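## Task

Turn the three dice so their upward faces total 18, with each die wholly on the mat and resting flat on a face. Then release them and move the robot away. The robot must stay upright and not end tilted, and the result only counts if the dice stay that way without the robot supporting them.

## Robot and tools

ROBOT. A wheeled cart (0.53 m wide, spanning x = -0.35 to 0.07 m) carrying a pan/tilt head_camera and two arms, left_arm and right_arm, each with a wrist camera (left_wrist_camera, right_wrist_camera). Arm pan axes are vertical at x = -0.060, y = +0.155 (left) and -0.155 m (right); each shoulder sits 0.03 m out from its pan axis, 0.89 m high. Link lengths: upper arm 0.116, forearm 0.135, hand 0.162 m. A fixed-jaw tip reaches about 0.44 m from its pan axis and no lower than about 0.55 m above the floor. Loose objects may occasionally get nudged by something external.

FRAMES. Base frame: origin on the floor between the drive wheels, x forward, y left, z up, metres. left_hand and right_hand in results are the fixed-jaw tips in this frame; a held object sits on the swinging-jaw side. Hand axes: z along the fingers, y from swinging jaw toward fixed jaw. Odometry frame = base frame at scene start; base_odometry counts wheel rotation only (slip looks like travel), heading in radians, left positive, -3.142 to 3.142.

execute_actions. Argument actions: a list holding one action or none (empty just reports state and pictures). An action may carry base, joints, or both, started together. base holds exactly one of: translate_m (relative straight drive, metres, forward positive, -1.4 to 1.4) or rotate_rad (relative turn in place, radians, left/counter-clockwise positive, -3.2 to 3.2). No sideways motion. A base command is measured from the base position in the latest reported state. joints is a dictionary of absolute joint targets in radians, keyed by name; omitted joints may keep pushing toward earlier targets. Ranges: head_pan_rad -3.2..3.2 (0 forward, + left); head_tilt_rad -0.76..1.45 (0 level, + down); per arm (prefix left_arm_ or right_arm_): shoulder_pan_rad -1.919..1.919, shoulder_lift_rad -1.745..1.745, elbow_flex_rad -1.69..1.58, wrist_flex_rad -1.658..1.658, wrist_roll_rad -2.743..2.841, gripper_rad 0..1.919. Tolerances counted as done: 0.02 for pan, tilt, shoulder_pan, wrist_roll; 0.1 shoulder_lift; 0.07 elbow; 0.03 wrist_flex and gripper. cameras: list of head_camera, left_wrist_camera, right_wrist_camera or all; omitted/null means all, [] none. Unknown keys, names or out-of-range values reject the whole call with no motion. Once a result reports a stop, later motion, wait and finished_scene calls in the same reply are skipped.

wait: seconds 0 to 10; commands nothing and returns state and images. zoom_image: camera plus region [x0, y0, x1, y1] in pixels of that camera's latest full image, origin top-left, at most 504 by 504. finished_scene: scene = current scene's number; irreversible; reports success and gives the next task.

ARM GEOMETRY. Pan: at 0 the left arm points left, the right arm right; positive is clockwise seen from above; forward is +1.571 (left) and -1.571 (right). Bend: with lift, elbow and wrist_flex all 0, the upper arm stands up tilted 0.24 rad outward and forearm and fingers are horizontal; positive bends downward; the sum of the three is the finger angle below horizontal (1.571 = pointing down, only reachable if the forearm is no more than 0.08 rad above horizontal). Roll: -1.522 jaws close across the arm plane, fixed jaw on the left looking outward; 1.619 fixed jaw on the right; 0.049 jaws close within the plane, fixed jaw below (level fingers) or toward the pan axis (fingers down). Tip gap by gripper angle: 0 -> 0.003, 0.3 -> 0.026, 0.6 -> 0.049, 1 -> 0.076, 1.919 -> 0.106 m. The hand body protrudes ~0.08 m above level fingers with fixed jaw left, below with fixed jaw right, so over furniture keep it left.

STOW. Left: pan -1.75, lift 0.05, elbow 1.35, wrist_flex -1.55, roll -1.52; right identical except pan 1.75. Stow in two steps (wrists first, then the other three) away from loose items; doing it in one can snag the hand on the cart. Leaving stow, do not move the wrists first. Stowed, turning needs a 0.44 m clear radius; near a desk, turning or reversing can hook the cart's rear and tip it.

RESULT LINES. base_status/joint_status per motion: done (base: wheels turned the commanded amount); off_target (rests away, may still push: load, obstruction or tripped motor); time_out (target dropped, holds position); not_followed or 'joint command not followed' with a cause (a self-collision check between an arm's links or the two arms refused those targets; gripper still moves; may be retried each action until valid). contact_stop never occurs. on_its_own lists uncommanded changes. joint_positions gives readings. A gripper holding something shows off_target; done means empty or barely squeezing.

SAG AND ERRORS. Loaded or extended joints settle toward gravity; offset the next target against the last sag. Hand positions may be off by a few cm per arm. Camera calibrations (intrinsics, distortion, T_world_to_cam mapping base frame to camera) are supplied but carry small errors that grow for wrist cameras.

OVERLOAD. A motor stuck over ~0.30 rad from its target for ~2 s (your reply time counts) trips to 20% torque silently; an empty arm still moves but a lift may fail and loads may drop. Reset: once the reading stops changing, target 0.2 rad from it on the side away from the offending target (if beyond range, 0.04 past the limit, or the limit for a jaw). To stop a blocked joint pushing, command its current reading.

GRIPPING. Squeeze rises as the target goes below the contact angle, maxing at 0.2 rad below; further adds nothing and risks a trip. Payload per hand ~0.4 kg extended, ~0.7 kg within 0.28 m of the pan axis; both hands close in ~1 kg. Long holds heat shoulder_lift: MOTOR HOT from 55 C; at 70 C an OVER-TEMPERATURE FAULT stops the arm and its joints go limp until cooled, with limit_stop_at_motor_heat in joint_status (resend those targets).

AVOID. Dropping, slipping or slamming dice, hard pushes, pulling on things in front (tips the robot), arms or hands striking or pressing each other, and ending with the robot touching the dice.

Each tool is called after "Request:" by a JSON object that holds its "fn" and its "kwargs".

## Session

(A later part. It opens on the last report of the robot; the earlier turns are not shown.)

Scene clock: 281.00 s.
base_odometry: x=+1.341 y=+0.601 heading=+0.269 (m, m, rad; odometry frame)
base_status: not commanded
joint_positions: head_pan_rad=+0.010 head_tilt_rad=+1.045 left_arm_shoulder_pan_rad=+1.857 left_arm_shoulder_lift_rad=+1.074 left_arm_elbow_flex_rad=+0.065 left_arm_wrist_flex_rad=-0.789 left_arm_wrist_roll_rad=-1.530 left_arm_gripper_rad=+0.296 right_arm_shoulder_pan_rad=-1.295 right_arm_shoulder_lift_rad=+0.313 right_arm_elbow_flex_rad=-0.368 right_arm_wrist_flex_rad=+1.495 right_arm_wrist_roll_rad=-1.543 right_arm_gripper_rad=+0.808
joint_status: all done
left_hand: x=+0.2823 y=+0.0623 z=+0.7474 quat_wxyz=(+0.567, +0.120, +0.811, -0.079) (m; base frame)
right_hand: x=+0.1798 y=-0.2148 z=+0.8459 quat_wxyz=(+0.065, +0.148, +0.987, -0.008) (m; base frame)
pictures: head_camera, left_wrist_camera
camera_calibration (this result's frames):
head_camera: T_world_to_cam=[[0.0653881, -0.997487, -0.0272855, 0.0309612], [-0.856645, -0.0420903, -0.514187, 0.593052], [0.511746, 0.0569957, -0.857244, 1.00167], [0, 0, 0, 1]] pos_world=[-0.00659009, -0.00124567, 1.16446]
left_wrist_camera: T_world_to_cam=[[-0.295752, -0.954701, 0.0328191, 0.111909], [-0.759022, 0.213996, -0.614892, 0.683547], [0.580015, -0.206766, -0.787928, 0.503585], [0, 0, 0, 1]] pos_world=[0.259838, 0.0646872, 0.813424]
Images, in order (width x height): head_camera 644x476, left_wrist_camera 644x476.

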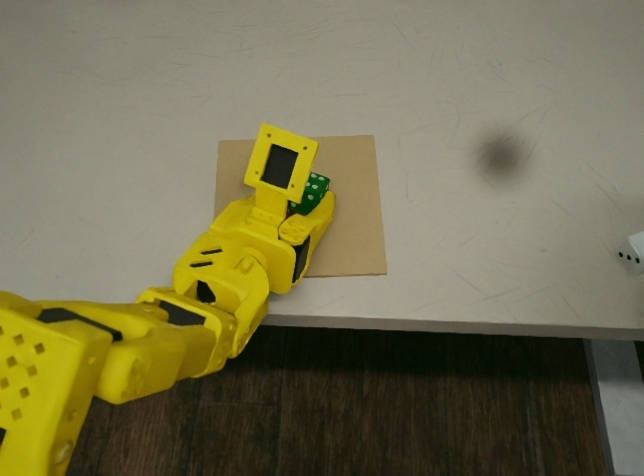

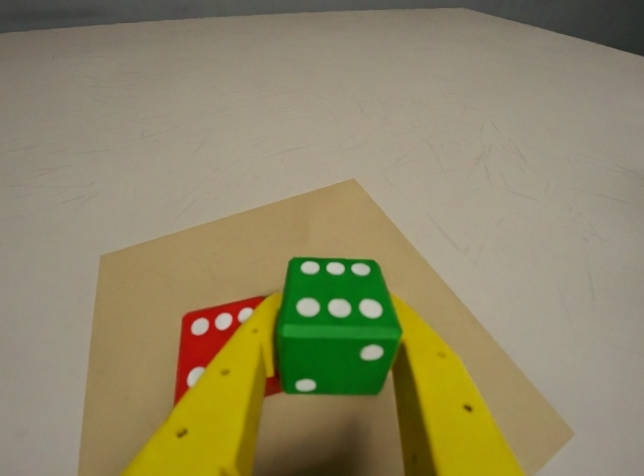

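Request:
{"fn": "execute_actions", "kwargs": {"actions": [{"joints":{"left_arm_shoulder_pan_rad":1.915}}], "cameras": []}}

Request:
{"fn": "execute_actions", "kwargs": {"actions": [{"joints":{"left_arm_shoulder_lift_rad":1.11}}], "cameras": ["left_wrist_camera","head_camera"]}}

Scene clock: 287.50 s.
base_odometry: x=+1.341 y=+0.601 heading=+0.269 (m, m, rad; odometry frame)
base_status: not commanded
joint_positions: head_pan_rad=+0.010 head_tilt_rad=+1.045 left_arm_shoulder_pan_rad=+1.902 left_arm_shoulder_lift_rad=+1.080 left_arm_elbow_flex_rad=+0.065 left_arm_wrist_flex_rad=-0.789 left_arm_wrist_roll_rad=-1.530 left_arm_gripper_rad=+0.296 right_arm_shoulder_pan_rad=-1.295 right_arm_shoulder_lift_rad=+0.313 right_arm_elbow_flex_rad=-0.368 right_arm_wrist_flex_rad=+1.495 right_arm_wrist_roll_rad=-1.543 right_arm_gripper_rad=+0.808
joint_status: all done
joint sent to its limit — the command would take left_arm_shoulder_pan_rad past its upper limit, so that joint was sent only as far as its limit.
left_hand: x=+0.2770 y=+0.0475 z=+0.7454 quat_wxyz=(+0.563, +0.138, +0.810, -0.092) (m; base frame)
right_hand: x=+0.1798 y=-0.2148 z=+0.8459 quat_wxyz=(+0.065, +0.148, +0.987, -0.008) (m; base frame)
pictures: none
No camera images: the call's "cameras" was empty. Leave "cameras" out to get every camera's image.

Scene clock: 288.07 s.
base_odometry: x=+1.341 y=+0.601 heading=+0.269 (m, m, rad; odometry frame)
base_status: not commanded
joint_positions: head_pan_rad=+0.010 head_tilt_rad=+1.045 left_arm_shoulder_pan_rad=+1.902 left_arm_shoulder_lift_rad=+1.126 left_arm_elbow_flex_rad=+0.064 left_arm_wrist_flex_rad=-0.789 left_arm_wrist_roll_rad=-1.530 left_arm_gripper_rad=+0.296 right_arm_shoulder_pan_rad=-1.295 right_arm_shoulder_lift_rad=+0.313 right_arm_elbow_flex_rad=-0.368 right_arm_wrist_flex_rad=+1.495 right_arm_wrist_roll_rad=-1.543 right_arm_gripper_rad=+0.808
joint_status: all done
left_hand: x=+0.2705 y=+0.0497 z=+0.7310 quat_wxyz=(+0.545, +0.141, +0.822, -0.089) (m; base frame)
right_hand: x=+0.1798 y=-0.2148 z=+0.8459 quat_wxyz=(+0.065, +0.148, +0.987, -0.008) (m; base frame)
pictures: head_camera, left_wrist_camera
camera_calibration (this result's frames):
head_camera: T_world_to_cam=[[0.065388, -0.997487, -0.0272855, 0.0309612], [-0.856645, -0.0420902, -0.514187, 0.593052], [0.511746, 0.0569956, -0.857244, 1.00167], [0, 0, 0, 1]] pos_world=[-0.00659009, -0.00124568, 1.16446]
left_wrist_camera: T_world_to_cam=[[-0.336328, -0.941149, 0.0334937, 0.106726], [-0.777226, 0.257314, -0.574203, 0.640209], [0.531792, -0.219153, -0.818027, 0.530594], [0, 0, 0, 1]] pos_world=[0.251317, 0.0519911, 0.798076]
Images, in order (width x height): head_camera 644x476, left_wrist_camera 644x476.

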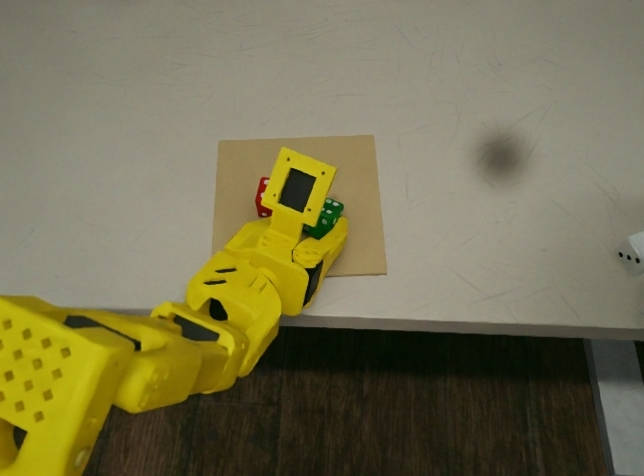

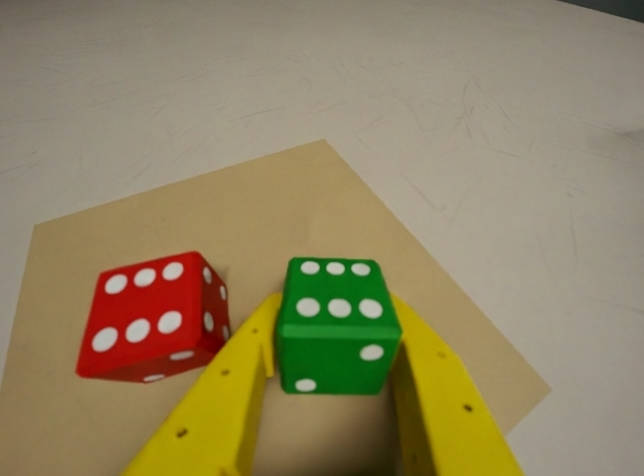

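Request:
{"fn": "execute_actions", "kwargs": {"actions": [{"joints":{"left_arm_shoulder_lift_rad":1.13}}], "cameras": []}}

Request:
{"fn": "execute_actions", "kwargs": {"actions": [{"joints":{"left_arm_gripper_rad":0.5}}], "cameras": []}}

Request:
{"fn": "execute_actions", "kwargs": {"actions": [{"base":{"translate_m":-0.06}}], "cameras": ["left_wrist_camera"]}}

Request:
{"fn": "execute_actions", "kwargs": {"actions": [{"joints":{"left_arm_shoulder_lift_rad":0.3}}], "cameras": []}}

Request:
{"fn": "execute_actions", "kwargs": {"actions": [{"joints":{"left_arm_shoulder_pan_rad":0.6,"head_pan_rad":-0.35}}]}}

Scene clock: 296.20 s.
base_odometry: x=+1.341 y=+0.601 heading=+0.269 (m, m, rad; odometry frame)
base_status: not commanded
joint_positions: head_pan_rad=+0.010 head_tilt_rad=+1.045 left_arm_shoulder_pan_rad=+1.902 left_arm_shoulder_lift_rad=+1.135 left_arm_elbow_flex_rad=+0.059 left_arm_wrist_flex_rad=-0.795 left_arm_wrist_roll_rad=-1.530 left_arm_gripper_rad=+0.296 right_arm_shoulder_pan_rad=-1.295 right_arm_shoulder_lift_rad=+0.313 right_arm_elbow_flex_rad=-0.368 right_arm_wrist_flex_rad=+1.495 right_arm_wrist_roll_rad=-1.543 right_arm_gripper_rad=+0.808
joint_status: all done
left_hand: x=+0.2703 y=+0.0498 z=+0.7300 quat_wxyz=(+0.546, +0.141, +0.821, -0.089) (m; base frame)
right_hand: x=+0.1798 y=-0.2148 z=+0.8459 quat_wxyz=(+0.065, +0.148, +0.987, -0.008) (m; base frame)
pictures: none
No camera images: the call's "cameras" was empty. Leave "cameras" out to get every camera's image.

Scene clock: 296.93 s.
base_odometry: x=+1.341 y=+0.601 heading=+0.269 (m, m, rad; odometry frame)
base_status: not commanded
joint_positions: head_pan_rad=+0.010 head_tilt_rad=+1.045 left_arm_shoulder_pan_rad=+1.902 left_arm_shoulder_lift_rad=+1.149 left_arm_elbow_flex_rad=+0.059 left_arm_wrist_flex_rad=-0.795 left_arm_wrist_roll_rad=-1.530 left_arm_gripper_rad=+0.492 right_arm_shoulder_pan_rad=-1.295 right_arm_shoulder_lift_rad=+0.313 right_arm_elbow_flex_rad=-0.368 right_arm_wrist_flex_rad=+1.495 right_arm_wrist_roll_rad=-1.543 right_arm_gripper_rad=+0.808
joint_status: all done
left_hand: x=+0.2681 y=+0.0505 z=+0.7256 quat_wxyz=(+0.540, +0.141, +0.825, -0.088) (m; base frame)
right_hand: x=+0.1798 y=-0.2148 z=+0.8459 quat_wxyz=(+0.065, +0.148, +0.987, -0.008) (m; base frame)
pictures: none
No camera images: the call's "cameras" was empty. Leave "cameras" out to get every camera's image.

Scene clock: 297.93 s.
base_odometry: x=+1.283 y=+0.585 heading=+0.271 (m, m, rad; odometry frame)
base_status: done
joint_positions: head_pan_rad=+0.010 head_tilt_rad=+1.045 left_arm_shoulder_pan_rad=+1.902 left_arm_shoulder_lift_rad=+1.149 left_arm_elbow_flex_rad=+0.059 left_arm_wrist_flex_rad=-0.795 left_arm_wrist_roll_rad=-1.530 left_arm_gripper_rad=+0.493 right_arm_shoulder_pan_rad=-1.295 right_arm_shoulder_lift_rad=+0.313 right_arm_elbow_flex_rad=-0.368 right_arm_wrist_flex_rad=+1.495 right_arm_wrist_roll_rad=-1.543 right_arm_gripper_rad=+0.808
joint_status: not commanded
left_hand: x=+0.2681 y=+0.0505 z=+0.7256 quat_wxyz=(+0.540, +0.141, +0.825, -0.088) (m; base frame)
right_hand: x=+0.1798 y=-0.2148 z=+0.8459 quat_wxyz=(+0.065, +0.148, +0.987, -0.008) (m; base frame)
pictures: left_wrist_camera
camera_calibration (this result's frames):
left_wrist_camera: T_world_to_cam=[[-0.335938, -0.941283, 0.0336443, 0.106668], [-0.783832, 0.259582, -0.564114, 0.629338], [0.522257, -0.215879, -0.825011, 0.535086], [0, 0, 0, 1]] pos_world=[0.249676, 0.0525543, 0.792882]
Images, in order (width x height): left_wrist_camera 644x476.

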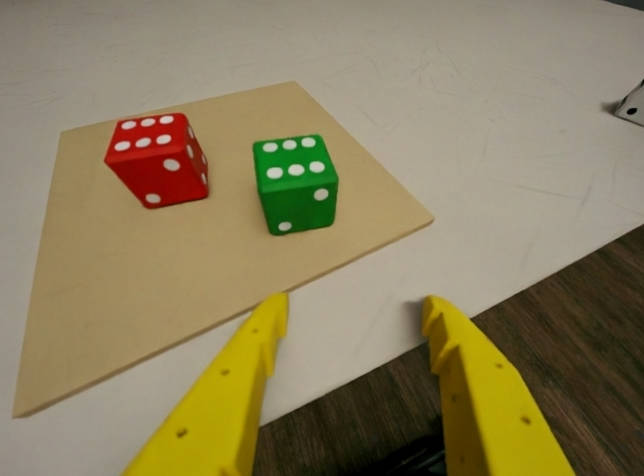

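Scene clock: 299.23 s.
base_odometry: x=+1.283 y=+0.585 heading=+0.271 (m, m, rad; odometry frame)
base_status: not commanded
joint_positions: head_pan_rad=+0.010 head_tilt_rad=+1.045 left_arm_shoulder_pan_rad=+1.902 left_arm_shoulder_lift_rad=+0.356 left_arm_elbow_flex_rad=+0.059 left_arm_wrist_flex_rad=-0.795 left_arm_wrist_roll_rad=-1.530 left_arm_gripper_rad=+0.493 right_arm_shoulder_pan_rad=-1.295 right_arm_shoulder_lift_rad=+0.313 right_arm_elbow_flex_rad=-0.368 right_arm_wrist_flex_rad=+1.495 right_arm_wrist_roll_rad=-1.543 right_arm_gripper_rad=+0.808
joint_status: all done
left_hand: x=+0.2930 y=+0.0420 z=+0.9995 quat_wxyz=(+0.817, +0.095, +0.553, -0.133) (m; base frame)
right_hand: x=+0.1798 y=-0.2148 z=+0.8459 quat_wxyz=(+0.065, +0.148, +0.987, -0.008) (m; base frame)
pictures: none
No camera images: the call's "cameras" was empty. Leave "cameras" out to get every camera's image.

Scene clock: 300.90 s.
base_odometry: x=+1.283 y=+0.585 heading=+0.271 (m, m, rad; odometry frame)
base_status: not commanded
joint_positions: head_pan_rad=-0.340 head_tilt_rad=+1.045 left_arm_shoulder_pan_rad=+0.605 left_arm_shoulder_lift_rad=+0.356 left_arm_elbow_flex_rad=+0.059 left_arm_wrist_flex_rad=-0.795 left_arm_wrist_roll_rad=-1.530 left_arm_gripper_rad=+0.493 right_arm_shoulder_pan_rad=-1.295 right_arm_shoulder_lift_rad=+0.313 right_arm_elbow_flex_rad=-0.368 right_arm_wrist_flex_rad=+1.495 right_arm_wrist_roll_rad=-1.543 right_arm_gripper_rad=+0.808
joint_status: all done
left_hand: x=+0.1445 y=+0.4641 z=+0.9995 quat_wxyz=(+0.732, -0.258, +0.498, +0.387) (m; base frame)
right_hand: x=+0.1798 y=-0.2148 z=+0.8459 quat_wxyz=(+0.065, +0.148, +0.987, -0.008) (m; base frame)
pictures: head_camera, left_wrist_camera, right_wrist_camera
camera_calibration (this result's frames):
head_camera: T_world_to_cam=[[-0.280515, -0.959462, -0.0272855, 0.0147038], [-0.819167, 0.25412, -0.514187, 0.594814], [0.500276, -0.121886, -0.857244, 1.00113], [0, 0, 0, 1]] pos_world=[-0.00946565, -0.0150228, 1.16446]
left_wrist_camera: T_world_to_cam=[[0.803342, -0.595329, 0.0150057, 0.138684], [-0.0935217, -0.151004, -0.984099, 1.09016], [0.588129, 0.789165, -0.176984, -0.208833], [0, 0, 0, 1]] pos_world=[0.113363, 0.411985, 1.03378]
right_wrist_camera: T_world_to_cam=[[-0.270878, -0.96147, 0.046903, -0.210571], [-0.879823, 0.267056, 0.393182, -0.094453], [-0.390559, 0.0652381, -0.918264, 0.923618], [0, 0, 0, 1]] pos_world=[0.220586, -0.237489, 0.895138]
Images, in order (width x height): head_camera 644x476, left_wrist_camera 644x476, right_wrist_camera 644x476.

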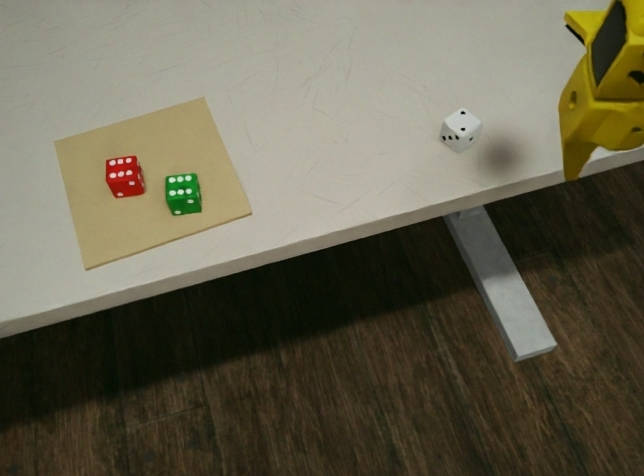

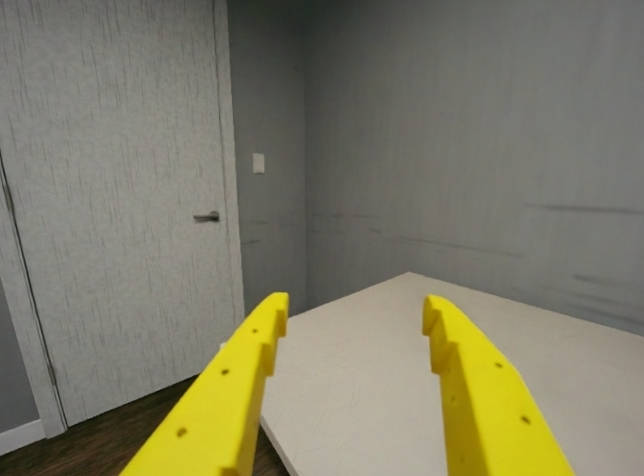

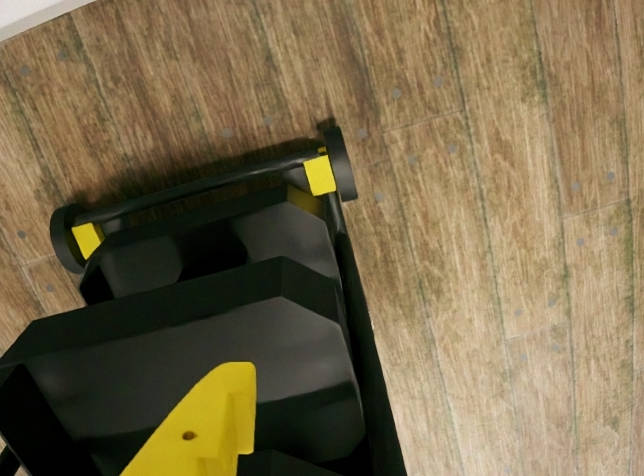

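Request:
{"fn": "execute_actions", "kwargs": {"actions": [{"base":{"translate_m":0.12},"joints":{"right_arm_shoulder_pan_rad":-1.2,"right_arm_wrist_roll_rad":-0.5,"right_arm_shoulder_lift_rad":0.45,"right_arm_elbow_flex_rad":-0.3,"right_arm_wrist_flex_rad":1.35,"right_arm_gripper_rad":0.75,"head_pan_rad":-0.6}}], "cameras": ["head_camera","right_wrist_camera"]}}

Scene clock: 312.93 s.
base_odometry: x=+1.399 y=+0.617 heading=+0.270 (m, m, rad; odometry frame)
base_status: done
joint_positions: head_pan_rad=-0.590 head_tilt_rad=+1.045 left_arm_shoulder_pan_rad=+0.604 left_arm_shoulder_lift_rad=+0.356 left_arm_elbow_flex_rad=+0.059 left_arm_wrist_flex_rad=-0.795 left_arm_wrist_roll_rad=-1.530 left_arm_gripper_rad=+0.493 right_arm_shoulder_pan_rad=-1.206 right_arm_shoulder_lift_rad=+0.462 right_arm_elbow_flex_rad=-0.298 right_arm_wrist_flex_rad=+1.358 right_arm_wrist_roll_rad=-0.511 right_arm_gripper_rad=+0.758
joint_status: all done
left_hand: x=+0.1440 y=+0.4644 z=+0.9995 quat_wxyz=(+0.731, -0.259, +0.498, +0.388) (m; base frame)
right_hand: x=+0.1661 y=-0.2372 z=+0.8047 quat_wxyz=(+0.019, -0.318, +0.948, -0.015) (m; base frame)
pictures: head_camera, right_wrist_camera
camera_calibration (this result's frames):
head_camera: T_world_to_cam=[[-0.509208, -0.860211, -0.0272855, 0.00395522], [-0.730811, 0.448918, -0.514187, 0.598966], [0.454558, -0.241887, -0.857244, 0.998982], [0, 0, 0, 1]] pos_world=[-0.0143503, -0.0238434, 1.16446]
right_wrist_camera: T_world_to_cam=[[0.621129, -0.778766, 0.0878763, -0.371667], [-0.708628, -0.510191, 0.487392, -0.372974], [-0.334731, -0.365005, -0.86875, 0.730662], [0, 0, 0, 1]] pos_world=[0.211128, -0.213034, 0.849208]
Images, in order (width x height): head_camera 644x476, right_wrist_camera 644x476.

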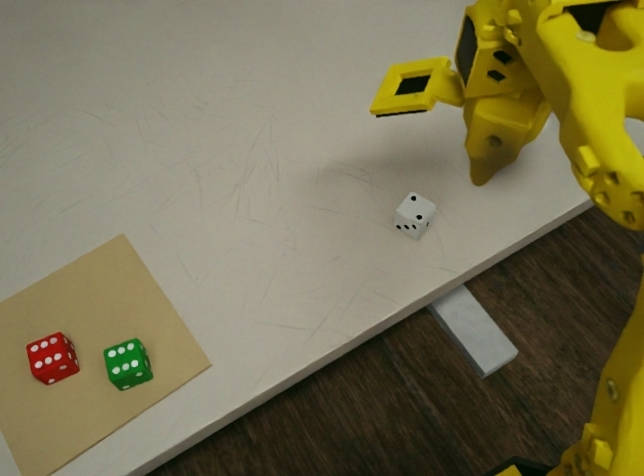

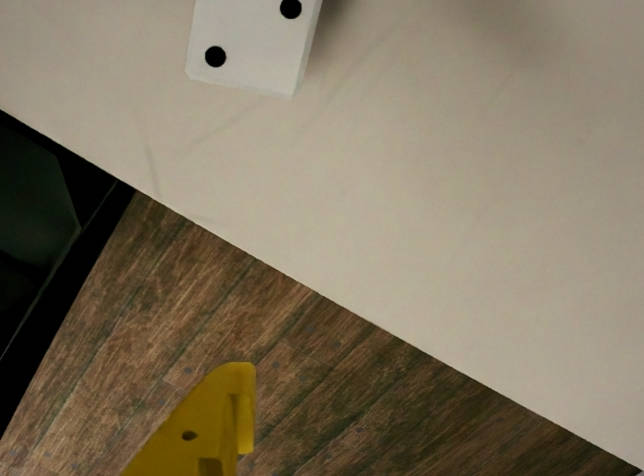

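Request:
{"fn": "execute_actions", "kwargs": {"actions": [{"joints":{"right_arm_shoulder_pan_rad":-1.345,"right_arm_wrist_roll_rad":-0.68,"right_arm_shoulder_lift_rad":0.62,"right_arm_elbow_flex_rad":-0.27,"right_arm_wrist_flex_rad":1.17}}], "cameras": ["head_camera","right_wrist_camera"]}}

Scene clock: 321.00 s.
base_odometry: x=+1.399 y=+0.617 heading=+0.270 (m, m, rad; odometry frame)
base_status: not commanded
joint_positions: head_pan_rad=-0.590 head_tilt_rad=+1.045 left_arm_shoulder_pan_rad=+0.604 left_arm_shoulder_lift_rad=+0.356 left_arm_elbow_flex_rad=+0.059 left_arm_wrist_flex_rad=-0.795 left_arm_wrist_roll_rad=-1.530 left_arm_gripper_rad=+0.493 right_arm_shoulder_pan_rad=-1.338 right_arm_shoulder_lift_rad=+0.634 right_arm_elbow_flex_rad=-0.269 right_arm_wrist_flex_rad=+1.177 right_arm_wrist_roll_rad=-0.669 right_arm_gripper_rad=+0.758
joint_status: all done
left_hand: x=+0.1440 y=+0.4644 z=+0.9995 quat_wxyz=(+0.731, -0.259, +0.498, +0.388) (m; base frame)
right_hand: x=+0.1804 y=-0.2070 z=+0.7641 quat_wxyz=(+0.012, -0.305, +0.952, -0.007) (m; base frame)
pictures: head_camera, right_wrist_camera
camera_calibration (this result's frames):
head_camera: T_world_to_cam=[[-0.509208, -0.860211, -0.0272855, 0.00395522], [-0.730811, 0.448918, -0.514187, 0.598966], [0.454558, -0.241888, -0.857244, 0.998982], [0, 0, 0, 1]] pos_world=[-0.0143503, -0.0238434, 1.16446]
right_wrist_camera: T_world_to_cam=[[0.602029, -0.795557, 0.0681898, -0.338492], [-0.713264, -0.497431, 0.493778, -0.329045], [-0.358909, -0.345906, -0.86691, 0.718194], [0, 0, 0, 1]] pos_world=[0.226853, -0.184539, 0.808167]
Images, in order (width x height): head_camera 644x476, right_wrist_camera 644x476.

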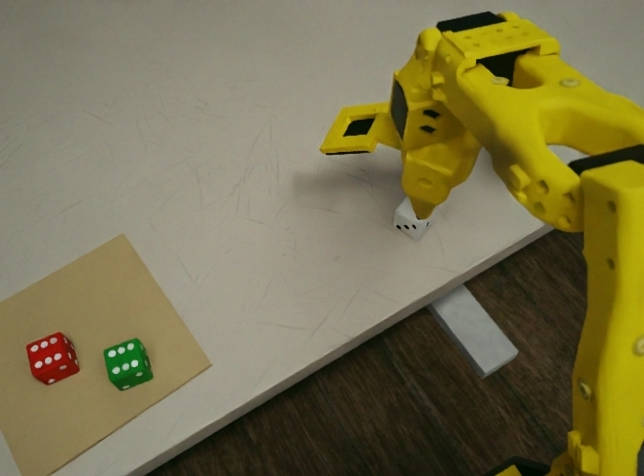

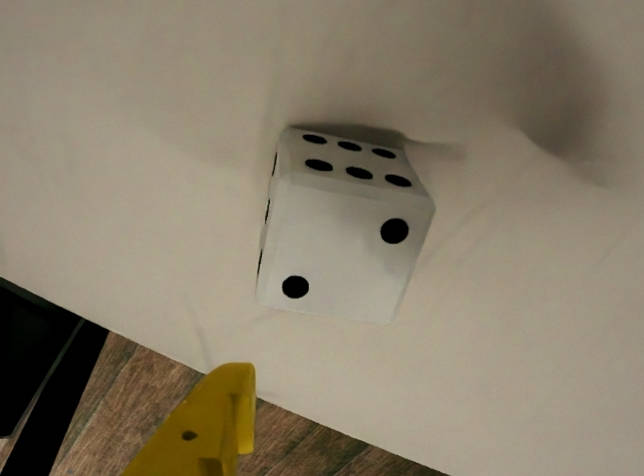

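Request:
{"fn": "execute_actions", "kwargs": {"actions": [{"joints":{"right_arm_shoulder_pan_rad":-1.385,"right_arm_wrist_roll_rad":-0.92,"right_arm_shoulder_lift_rad":0.68,"right_arm_elbow_flex_rad":-0.24,"right_arm_wrist_flex_rad":1.09}}], "cameras": ["right_wrist_camera"]}}

Scene clock: 329.80 s.
base_odometry: x=+1.399 y=+0.617 heading=+0.270 (m, m, rad; odometry frame)
base_status: not commanded
joint_positions: head_pan_rad=-0.590 head_tilt_rad=+1.045 left_arm_shoulder_pan_rad=+0.604 left_arm_shoulder_lift_rad=+0.356 left_arm_elbow_flex_rad=+0.059 left_arm_wrist_flex_rad=-0.795 left_arm_wrist_roll_rad=-1.530 left_arm_gripper_rad=+0.493 right_arm_shoulder_pan_rad=-1.378 right_arm_shoulder_lift_rad=+0.694 right_arm_elbow_flex_rad=-0.238 right_arm_wrist_flex_rad=+1.099 right_arm_wrist_roll_rad=-0.910 right_arm_gripper_rad=+0.758
joint_status: all done
left_hand: x=+0.1440 y=+0.4644 z=+0.9995 quat_wxyz=(+0.731, -0.259, +0.498, +0.388) (m; base frame)
right_hand: x=+0.1818 y=-0.1959 z=+0.7474 quat_wxyz=(+0.007, -0.208, +0.978, -0.003) (m; base frame)
pictures: right_wrist_camera
camera_calibration (this result's frames):
right_wrist_camera: T_world_to_cam=[[0.431786, -0.900239, 0.055953, -0.309792], [-0.793244, -0.349477, 0.498628, -0.274357], [-0.42933, -0.259685, -0.865009, 0.736235], [0, 0, 0, 1]] pos_world=[0.232219, -0.183579, 0.790985]
Images, in order (width x height): right_wrist_camera 644x476.

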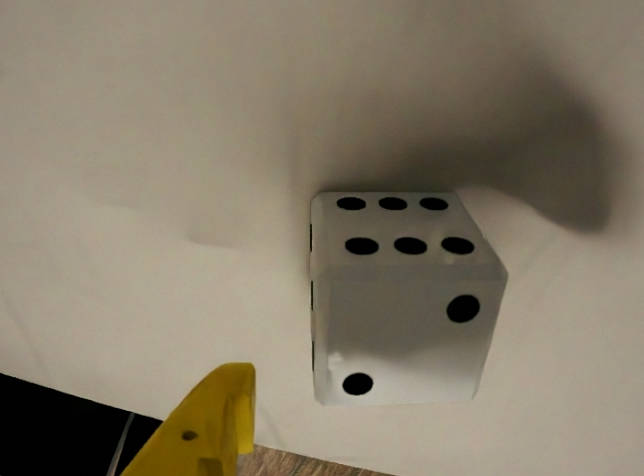

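Request:
{"fn": "execute_actions", "kwargs": {"actions": [{"joints":{"right_arm_shoulder_lift_rad":0.76,"right_arm_elbow_flex_rad":-0.21,"right_arm_wrist_flex_rad":0.99}}], "cameras": ["right_wrist_camera","head_camera"]}}

Scene clock: 334.97 s.
base_odometry: x=+1.399 y=+0.617 heading=+0.270 (m, m, rad; odometry frame)
base_status: not commanded
joint_positions: head_pan_rad=-0.590 head_tilt_rad=+1.045 left_arm_shoulder_pan_rad=+0.604 left_arm_shoulder_lift_rad=+0.356 left_arm_elbow_flex_rad=+0.059 left_arm_wrist_flex_rad=-0.795 left_arm_wrist_roll_rad=-1.530 left_arm_gripper_rad=+0.493 right_arm_shoulder_pan_rad=-1.378 right_arm_shoulder_lift_rad=+0.774 right_arm_elbow_flex_rad=-0.209 right_arm_wrist_flex_rad=+0.998 right_arm_wrist_roll_rad=-0.910 right_arm_gripper_rad=+0.758
joint_status: all done
left_hand: x=+0.1440 y=+0.4644 z=+0.9995 quat_wxyz=(+0.731, -0.259, +0.498, +0.388) (m; base frame)
right_hand: x=+0.1791 y=-0.1954 z=+0.7266 quat_wxyz=(+0.004, -0.208, +0.978, -0.002) (m; base frame)
pictures: head_camera, right_wrist_camera
camera_calibration (this result's frames):
head_camera: T_world_to_cam=[[-0.509208, -0.860211, -0.0272855, 0.00395523], [-0.730811, 0.448918, -0.514187, 0.598966], [0.454558, -0.241887, -0.857244, 0.998982], [0, 0, 0, 1]] pos_world=[-0.0143503, -0.0238434, 1.16446]
right_wrist_camera: T_world_to_cam=[[0.43219, -0.900318, 0.051378, -0.303763], [-0.78947, -0.350213, 0.504071, -0.270738], [-0.43583, -0.258416, -0.862133, 0.716601], [0, 0, 0, 1]] pos_world=[0.22986, -0.183119, 0.769883]
Images, in order (width x height): head_camera 644x476, right_wrist_camera 644x476.

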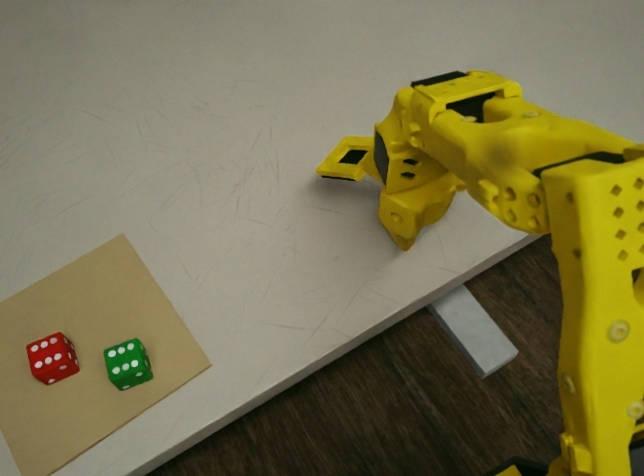

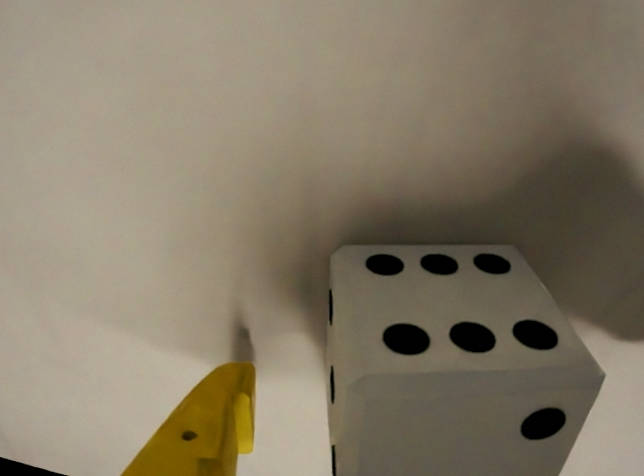

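Request:
{"fn": "execute_actions", "kwargs": {"actions": [{"base":{"translate_m":-0.01}}], "cameras": ["right_wrist_camera"]}}

Request:
{"fn": "execute_actions", "kwargs": {"actions": [{"joints":{"right_arm_gripper_rad":0.1}}], "cameras": ["right_wrist_camera"]}}

Request:
{"fn": "execute_actions", "kwargs": {"actions": [{"joints":{"right_arm_shoulder_lift_rad":0.35,"right_arm_elbow_flex_rad":-0.2,"right_arm_wrist_flex_rad":1.3}}], "cameras": ["right_wrist_camera"]}}

Scene clock: 341.93 s.
base_odometry: x=+1.389 y=+0.614 heading=+0.269 (m, m, rad; odometry frame)
base_status: done
joint_positions: head_pan_rad=-0.590 head_tilt_rad=+1.045 left_arm_shoulder_pan_rad=+0.604 left_arm_shoulder_lift_rad=+0.356 left_arm_elbow_flex_rad=+0.059 left_arm_wrist_flex_rad=-0.795 left_arm_wrist_roll_rad=-1.530 left_arm_gripper_rad=+0.493 right_arm_shoulder_pan_rad=-1.380 right_arm_shoulder_lift_rad=+0.774 right_arm_elbow_flex_rad=-0.209 right_arm_wrist_flex_rad=+0.996 right_arm_wrist_roll_rad=-0.910 right_arm_gripper_rad=+0.758
joint_status: not commanded
left_hand: x=+0.1440 y=+0.4644 z=+0.9995 quat_wxyz=(+0.731, -0.259, +0.498, +0.388) (m; base frame)
right_hand: x=+0.1794 y=-0.1951 z=+0.7266 quat_wxyz=(+0.005, -0.209, +0.978, -0.002) (m; base frame)
pictures: right_wrist_camera
camera_calibration (this result's frames):
right_wrist_camera: T_world_to_cam=[[0.433493, -0.899638, 0.0522933, -0.304372], [-0.78969, -0.351277, 0.502984, -0.269763], [-0.434135, -0.259336, -0.862712, 0.716749], [0, 0, 0, 1]] pos_world=[0.23008, -0.182708, 0.769951]
Images, in order (width x height): right_wrist_camera 644x476.

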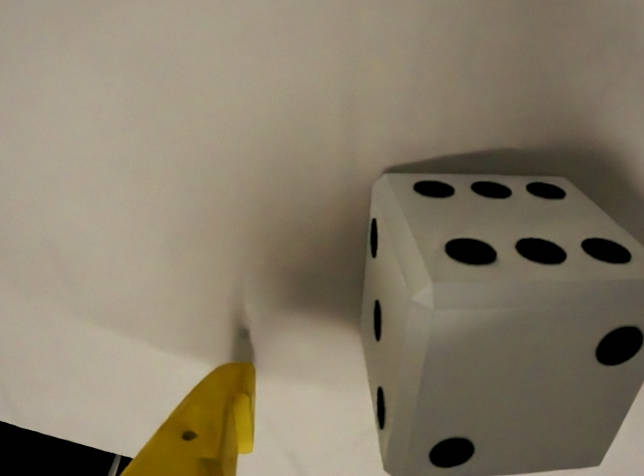

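Scene clock: 342.80 s.
base_odometry: x=+1.389 y=+0.614 heading=+0.269 (m, m, rad; odometry frame)
base_status: not commanded
joint_positions: head_pan_rad=-0.590 head_tilt_rad=+1.045 left_arm_shoulder_pan_rad=+0.604 left_arm_shoulder_lift_rad=+0.356 left_arm_elbow_flex_rad=+0.059 left_arm_wrist_flex_rad=-0.795 left_arm_wrist_roll_rad=-1.530 left_arm_gripper_rad=+0.493 right_arm_shoulder_pan_rad=-1.380 right_arm_shoulder_lift_rad=+0.774 right_arm_elbow_flex_rad=-0.209 right_arm_wrist_flex_rad=+0.996 right_arm_wrist_roll_rad=-0.910 right_arm_gripper_rad=+0.109
joint_status: all done
left_hand: x=+0.1440 y=+0.4644 z=+0.9995 quat_wxyz=(+0.731, -0.259, +0.498, +0.388) (m; base frame)
right_hand: x=+0.1794 y=-0.1951 z=+0.7266 quat_wxyz=(+0.005, -0.209, +0.978, -0.002) (m; base frame)
pictures: right_wrist_camera
camera_calibration (this result's frames):
right_wrist_camera: T_world_to_cam=[[0.433493, -0.899638, 0.0522933, -0.304372], [-0.78969, -0.351277, 0.502984, -0.269763], [-0.434135, -0.259336, -0.862712, 0.716749], [0, 0, 0, 1]] pos_world=[0.23008, -0.182708, 0.769951]
Images, in order (width x height): right_wrist_camera 644x476.

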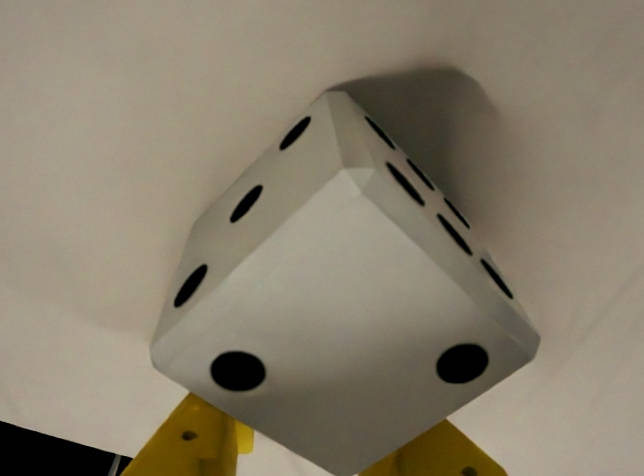

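Scene clock: 343.83 s.
base_odometry: x=+1.389 y=+0.614 heading=+0.269 (m, m, rad; odometry frame)
base_status: not commanded
joint_positions: head_pan_rad=-0.590 head_tilt_rad=+1.045 left_arm_shoulder_pan_rad=+0.604 left_arm_shoulder_lift_rad=+0.356 left_arm_elbow_flex_rad=+0.059 left_arm_wrist_flex_rad=-0.795 left_arm_wrist_roll_rad=-1.530 left_arm_gripper_rad=+0.493 right_arm_shoulder_pan_rad=-1.380 right_arm_shoulder_lift_rad=+0.407 right_arm_elbow_flex_rad=-0.200 right_arm_wrist_flex_rad=+1.294 right_arm_wrist_roll_rad=-0.910 right_arm_gripper_rad=+0.108
joint_status: all done
left_hand: x=+0.1440 y=+0.4644 z=+0.9995 quat_wxyz=(+0.731, -0.259, +0.498, +0.388) (m; base frame)
right_hand: x=+0.1770 y=-0.1946 z=+0.8032 quat_wxyz=(+0.032, -0.209, +0.977, -0.014) (m; base frame)
pictures: right_wrist_camera
camera_calibration (this result's frames):
right_wrist_camera: T_world_to_cam=[[0.429375, -0.898841, 0.0878711, -0.334594], [-0.817971, -0.345801, 0.459723, -0.269197], [-0.382832, -0.26927, -0.883704, 0.787704], [0, 0, 0, 1]] pos_world=[0.22503, -0.18173, 0.849254]
Images, in order (width x height): right_wrist_camera 644x476.

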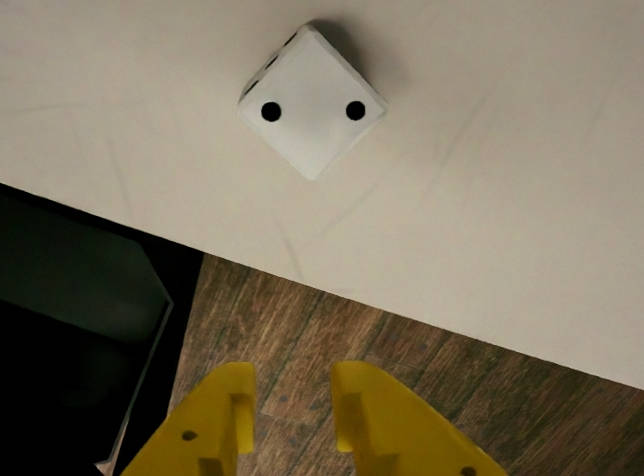

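Request:
{"fn": "execute_actions", "kwargs": {"actions": [{"joints":{"right_arm_gripper_rad":0.75,"right_arm_wrist_roll_rad":-1.7,"right_arm_shoulder_pan_rad":-1.43,"right_arm_shoulder_lift_rad":0.55,"right_arm_elbow_flex_rad":-0.3,"right_arm_wrist_flex_rad":1.25}}], "cameras": ["right_wrist_camera"]}}

Request:
{"fn": "execute_actions", "kwargs": {"actions": [{"joints":{"right_arm_shoulder_lift_rad":0.72,"right_arm_elbow_flex_rad":-0.33,"right_arm_wrist_flex_rad":1.12}}], "cameras": ["right_wrist_camera","head_camera"]}}

Scene clock: 355.33 s.
base_odometry: x=+1.389 y=+0.614 heading=+0.269 (m, m, rad; odometry frame)
base_status: not commanded
joint_positions: head_pan_rad=-0.590 head_tilt_rad=+1.045 left_arm_shoulder_pan_rad=+0.604 left_arm_shoulder_lift_rad=+0.356 left_arm_elbow_flex_rad=+0.059 left_arm_wrist_flex_rad=-0.795 left_arm_wrist_roll_rad=-1.530 left_arm_gripper_rad=+0.493 right_arm_shoulder_pan_rad=-1.422 right_arm_shoulder_lift_rad=+0.562 right_arm_elbow_flex_rad=-0.267 right_arm_wrist_flex_rad=+1.259 right_arm_wrist_roll_rad=-1.689 right_arm_gripper_rad=+0.742
joint_status: all done
left_hand: x=+0.1440 y=+0.4644 z=+0.9995 quat_wxyz=(+0.731, -0.259, +0.498, +0.388) (m; base frame)
right_hand: x=+0.1870 y=-0.1842 z=+0.7797 quat_wxyz=(+0.009, +0.157, +0.988, +0.000) (m; base frame)
pictures: right_wrist_camera
camera_calibration (this result's frames):
right_wrist_camera: T_world_to_cam=[[-0.283455, -0.957979, 0.0439309, -0.170759], [-0.826756, 0.267327, 0.494986, -0.159558], [-0.48593, 0.103986, -0.86779, 0.849177], [0, 0, 0, 1]] pos_world=[0.232323, -0.209232, 0.823388]
Images, in order (width x height): right_wrist_camera 644x476.

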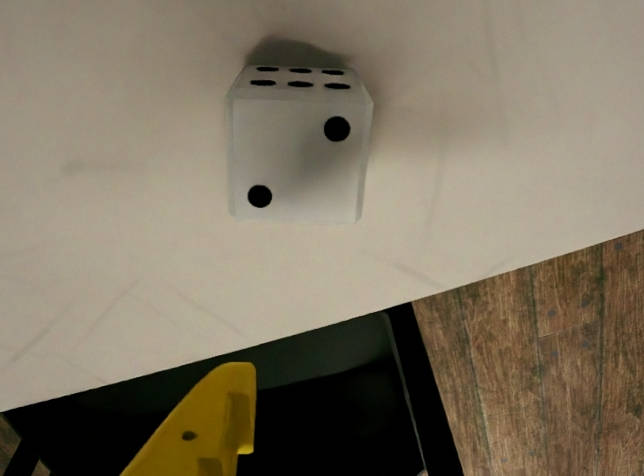

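Scene clock: 356.10 s.
base_odometry: x=+1.389 y=+0.614 heading=+0.269 (m, m, rad; odometry frame)
base_status: not commanded
joint_positions: head_pan_rad=-0.590 head_tilt_rad=+1.045 left_arm_shoulder_pan_rad=+0.604 left_arm_shoulder_lift_rad=+0.356 left_arm_elbow_flex_rad=+0.059 left_arm_wrist_flex_rad=-0.795 left_arm_wrist_roll_rad=-1.530 left_arm_gripper_rad=+0.493 right_arm_shoulder_pan_rad=-1.422 right_arm_shoulder_lift_rad=+0.735 right_arm_elbow_flex_rad=-0.298 right_arm_wrist_flex_rad=+1.128 right_arm_wrist_roll_rad=-1.689 right_arm_gripper_rad=+0.742
joint_status: all done
left_hand: x=+0.1440 y=+0.4644 z=+0.9995 quat_wxyz=(+0.731, -0.259, +0.498, +0.388) (m; base frame)
right_hand: x=+0.1914 y=-0.1848 z=+0.7458 quat_wxyz=(+0.003, +0.157, +0.988, +0.000) (m; base frame)
pictures: head_camera, right_wrist_camera
camera_calibration (this result's frames):
head_camera: T_world_to_cam=[[-0.509356, -0.860123, -0.0272861, 0.003949], [-0.730739, 0.449047, -0.514177, 0.598959], [0.454509, -0.24196, -0.85725, 0.998986], [0, 0, 0, 1]] pos_world=[-0.0143542, -0.0238491, 1.16446]
right_wrist_camera: T_world_to_cam=[[-0.282912, -0.95806, 0.0456306, -0.170039], [-0.820684, 0.26642, 0.505468, -0.14812], [-0.496425, 0.105555, -0.861638, 0.819683], [0, 0, 0, 1]] pos_world=[0.237246, -0.209967, 0.788898]
Images, in order (width x height): head_camera 644x476, right_wrist_camera 644x476.

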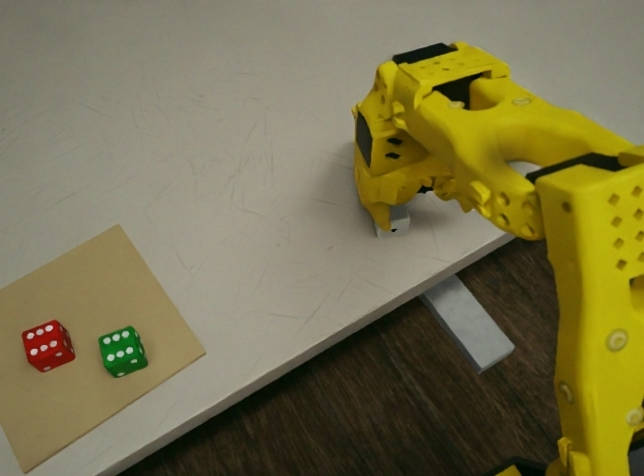

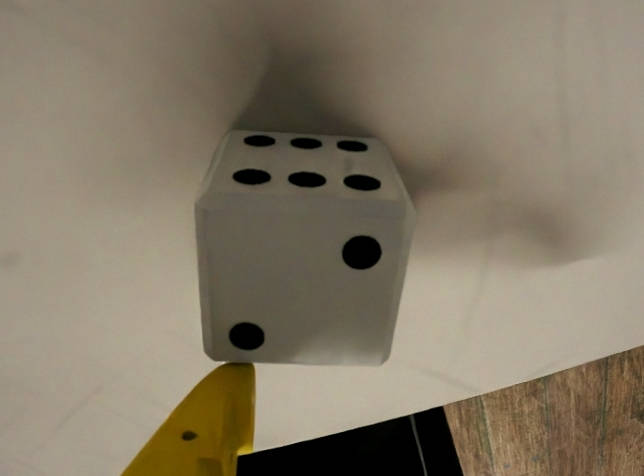

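Request:
{"fn": "execute_actions", "kwargs": {"actions": [{"joints":{"right_arm_shoulder_lift_rad":0.66}}], "cameras": []}}

Request:
{"fn": "execute_actions", "kwargs": {"actions": [{"joints":{"right_arm_shoulder_pan_rad":-1.51}}], "cameras": ["right_wrist_camera"]}}

Request:
{"fn": "execute_actions", "kwargs": {"actions": [{"joints":{"right_arm_shoulder_lift_rad":0.78,"right_arm_elbow_flex_rad":-0.29,"right_arm_wrist_flex_rad":1.06}}], "cameras": ["right_wrist_camera"]}}

Scene clock: 362.83 s.
base_odometry: x=+1.389 y=+0.614 heading=+0.269 (m, m, rad; odometry frame)
base_status: not commanded
joint_positions: head_pan_rad=-0.590 head_tilt_rad=+1.045 left_arm_shoulder_pan_rad=+0.604 left_arm_shoulder_lift_rad=+0.356 left_arm_elbow_flex_rad=+0.059 left_arm_wrist_flex_rad=-0.795 left_arm_wrist_roll_rad=-1.530 left_arm_gripper_rad=+0.493 right_arm_shoulder_pan_rad=-1.422 right_arm_shoulder_lift_rad=+0.723 right_arm_elbow_flex_rad=-0.299 right_arm_wrist_flex_rad=+1.128 right_arm_wrist_roll_rad=-1.689 right_arm_gripper_rad=+0.742
joint_status: all done
left_hand: x=+0.1440 y=+0.4644 z=+0.9995 quat_wxyz=(+0.731, -0.259, +0.498, +0.388) (m; base frame)
right_hand: x=+0.1935 y=-0.1851 z=+0.7487 quat_wxyz=(+0.010, +0.157, +0.988, +0.000) (m; base frame)
pictures: none
No camera images: the call's "cameras" was empty. Leave "cameras" out to get every camera's image.

Scene clock: 363.53 s.
base_odometry: x=+1.389 y=+0.614 heading=+0.269 (m, m, rad; odometry frame)
base_status: not commanded
joint_positions: head_pan_rad=-0.590 head_tilt_rad=+1.045 left_arm_shoulder_pan_rad=+0.604 left_arm_shoulder_lift_rad=+0.356 left_arm_elbow_flex_rad=+0.059 left_arm_wrist_flex_rad=-0.795 left_arm_wrist_roll_rad=-1.530 left_arm_gripper_rad=+0.493 right_arm_shoulder_pan_rad=-1.502 right_arm_shoulder_lift_rad=+0.723 right_arm_elbow_flex_rad=-0.299 right_arm_wrist_flex_rad=+1.128 right_arm_wrist_roll_rad=-1.689 right_arm_gripper_rad=+0.742
joint_status: all done
left_hand: x=+0.1440 y=+0.4644 z=+0.9995 quat_wxyz=(+0.731, -0.259, +0.498, +0.388) (m; base frame)
right_hand: x=+0.1951 y=-0.1648 z=+0.7487 quat_wxyz=(+0.010, +0.118, +0.993, +0.000) (m; base frame)
pictures: right_wrist_camera
camera_calibration (this result's frames):
right_wrist_camera: T_world_to_cam=[[-0.206287, -0.977514, 0.043718, -0.166708], [-0.846185, 0.200651, 0.493671, -0.148928], [-0.491342, 0.0648444, -0.868549, 0.819416], [0, 0, 0, 1]] pos_world=[0.242203, -0.186212, 0.792513]
Images, in order (width x height): right_wrist_camera 644x476.

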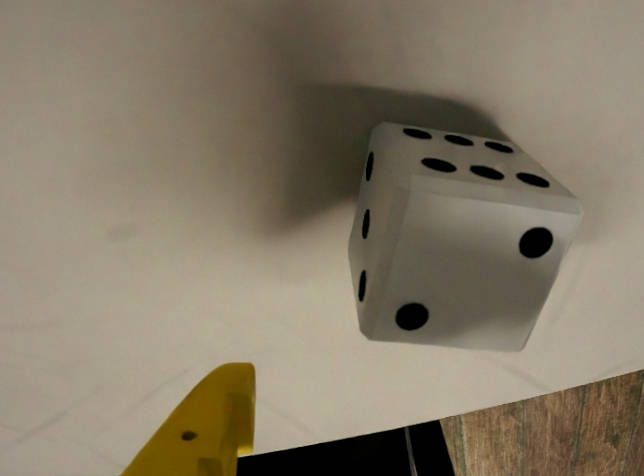

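Scene clock: 364.23 s.
base_odometry: x=+1.389 y=+0.614 heading=+0.269 (m, m, rad; odometry frame)
base_status: not commanded
joint_positions: head_pan_rad=-0.590 head_tilt_rad=+1.045 left_arm_shoulder_pan_rad=+0.604 left_arm_shoulder_lift_rad=+0.356 left_arm_elbow_flex_rad=+0.059 left_arm_wrist_flex_rad=-0.795 left_arm_wrist_roll_rad=-1.530 left_arm_gripper_rad=+0.493 right_arm_shoulder_pan_rad=-1.502 right_arm_shoulder_lift_rad=+0.793 right_arm_elbow_flex_rad=-0.289 right_arm_wrist_flex_rad=+1.067 right_arm_wrist_roll_rad=-1.689 right_arm_gripper_rad=+0.742
joint_status: all done
left_hand: x=+0.1440 y=+0.4644 z=+0.9995 quat_wxyz=(+0.731, -0.259, +0.498, +0.388) (m; base frame)
right_hand: x=+0.1918 y=-0.1646 z=+0.7318 quat_wxyz=(+0.000, +0.118, +0.993, +0.000) (m; base frame)
pictures: right_wrist_camera
camera_calibration (this result's frames):
right_wrist_camera: T_world_to_cam=[[-0.20539, -0.977576, 0.0464779, -0.168631], [-0.836194, 0.199965, 0.51068, -0.157893], [-0.508523, 0.066024, -0.858514, 0.799204], [0, 0, 0, 1]] pos_world=[0.239749, -0.186043, 0.774598]
Images, in order (width x height): right_wrist_camera 644x476.

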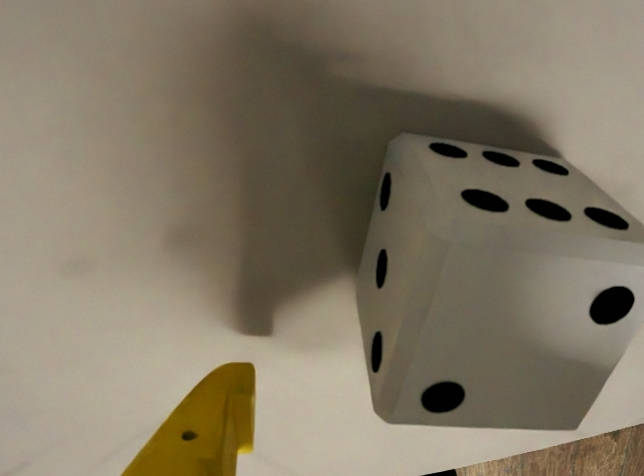

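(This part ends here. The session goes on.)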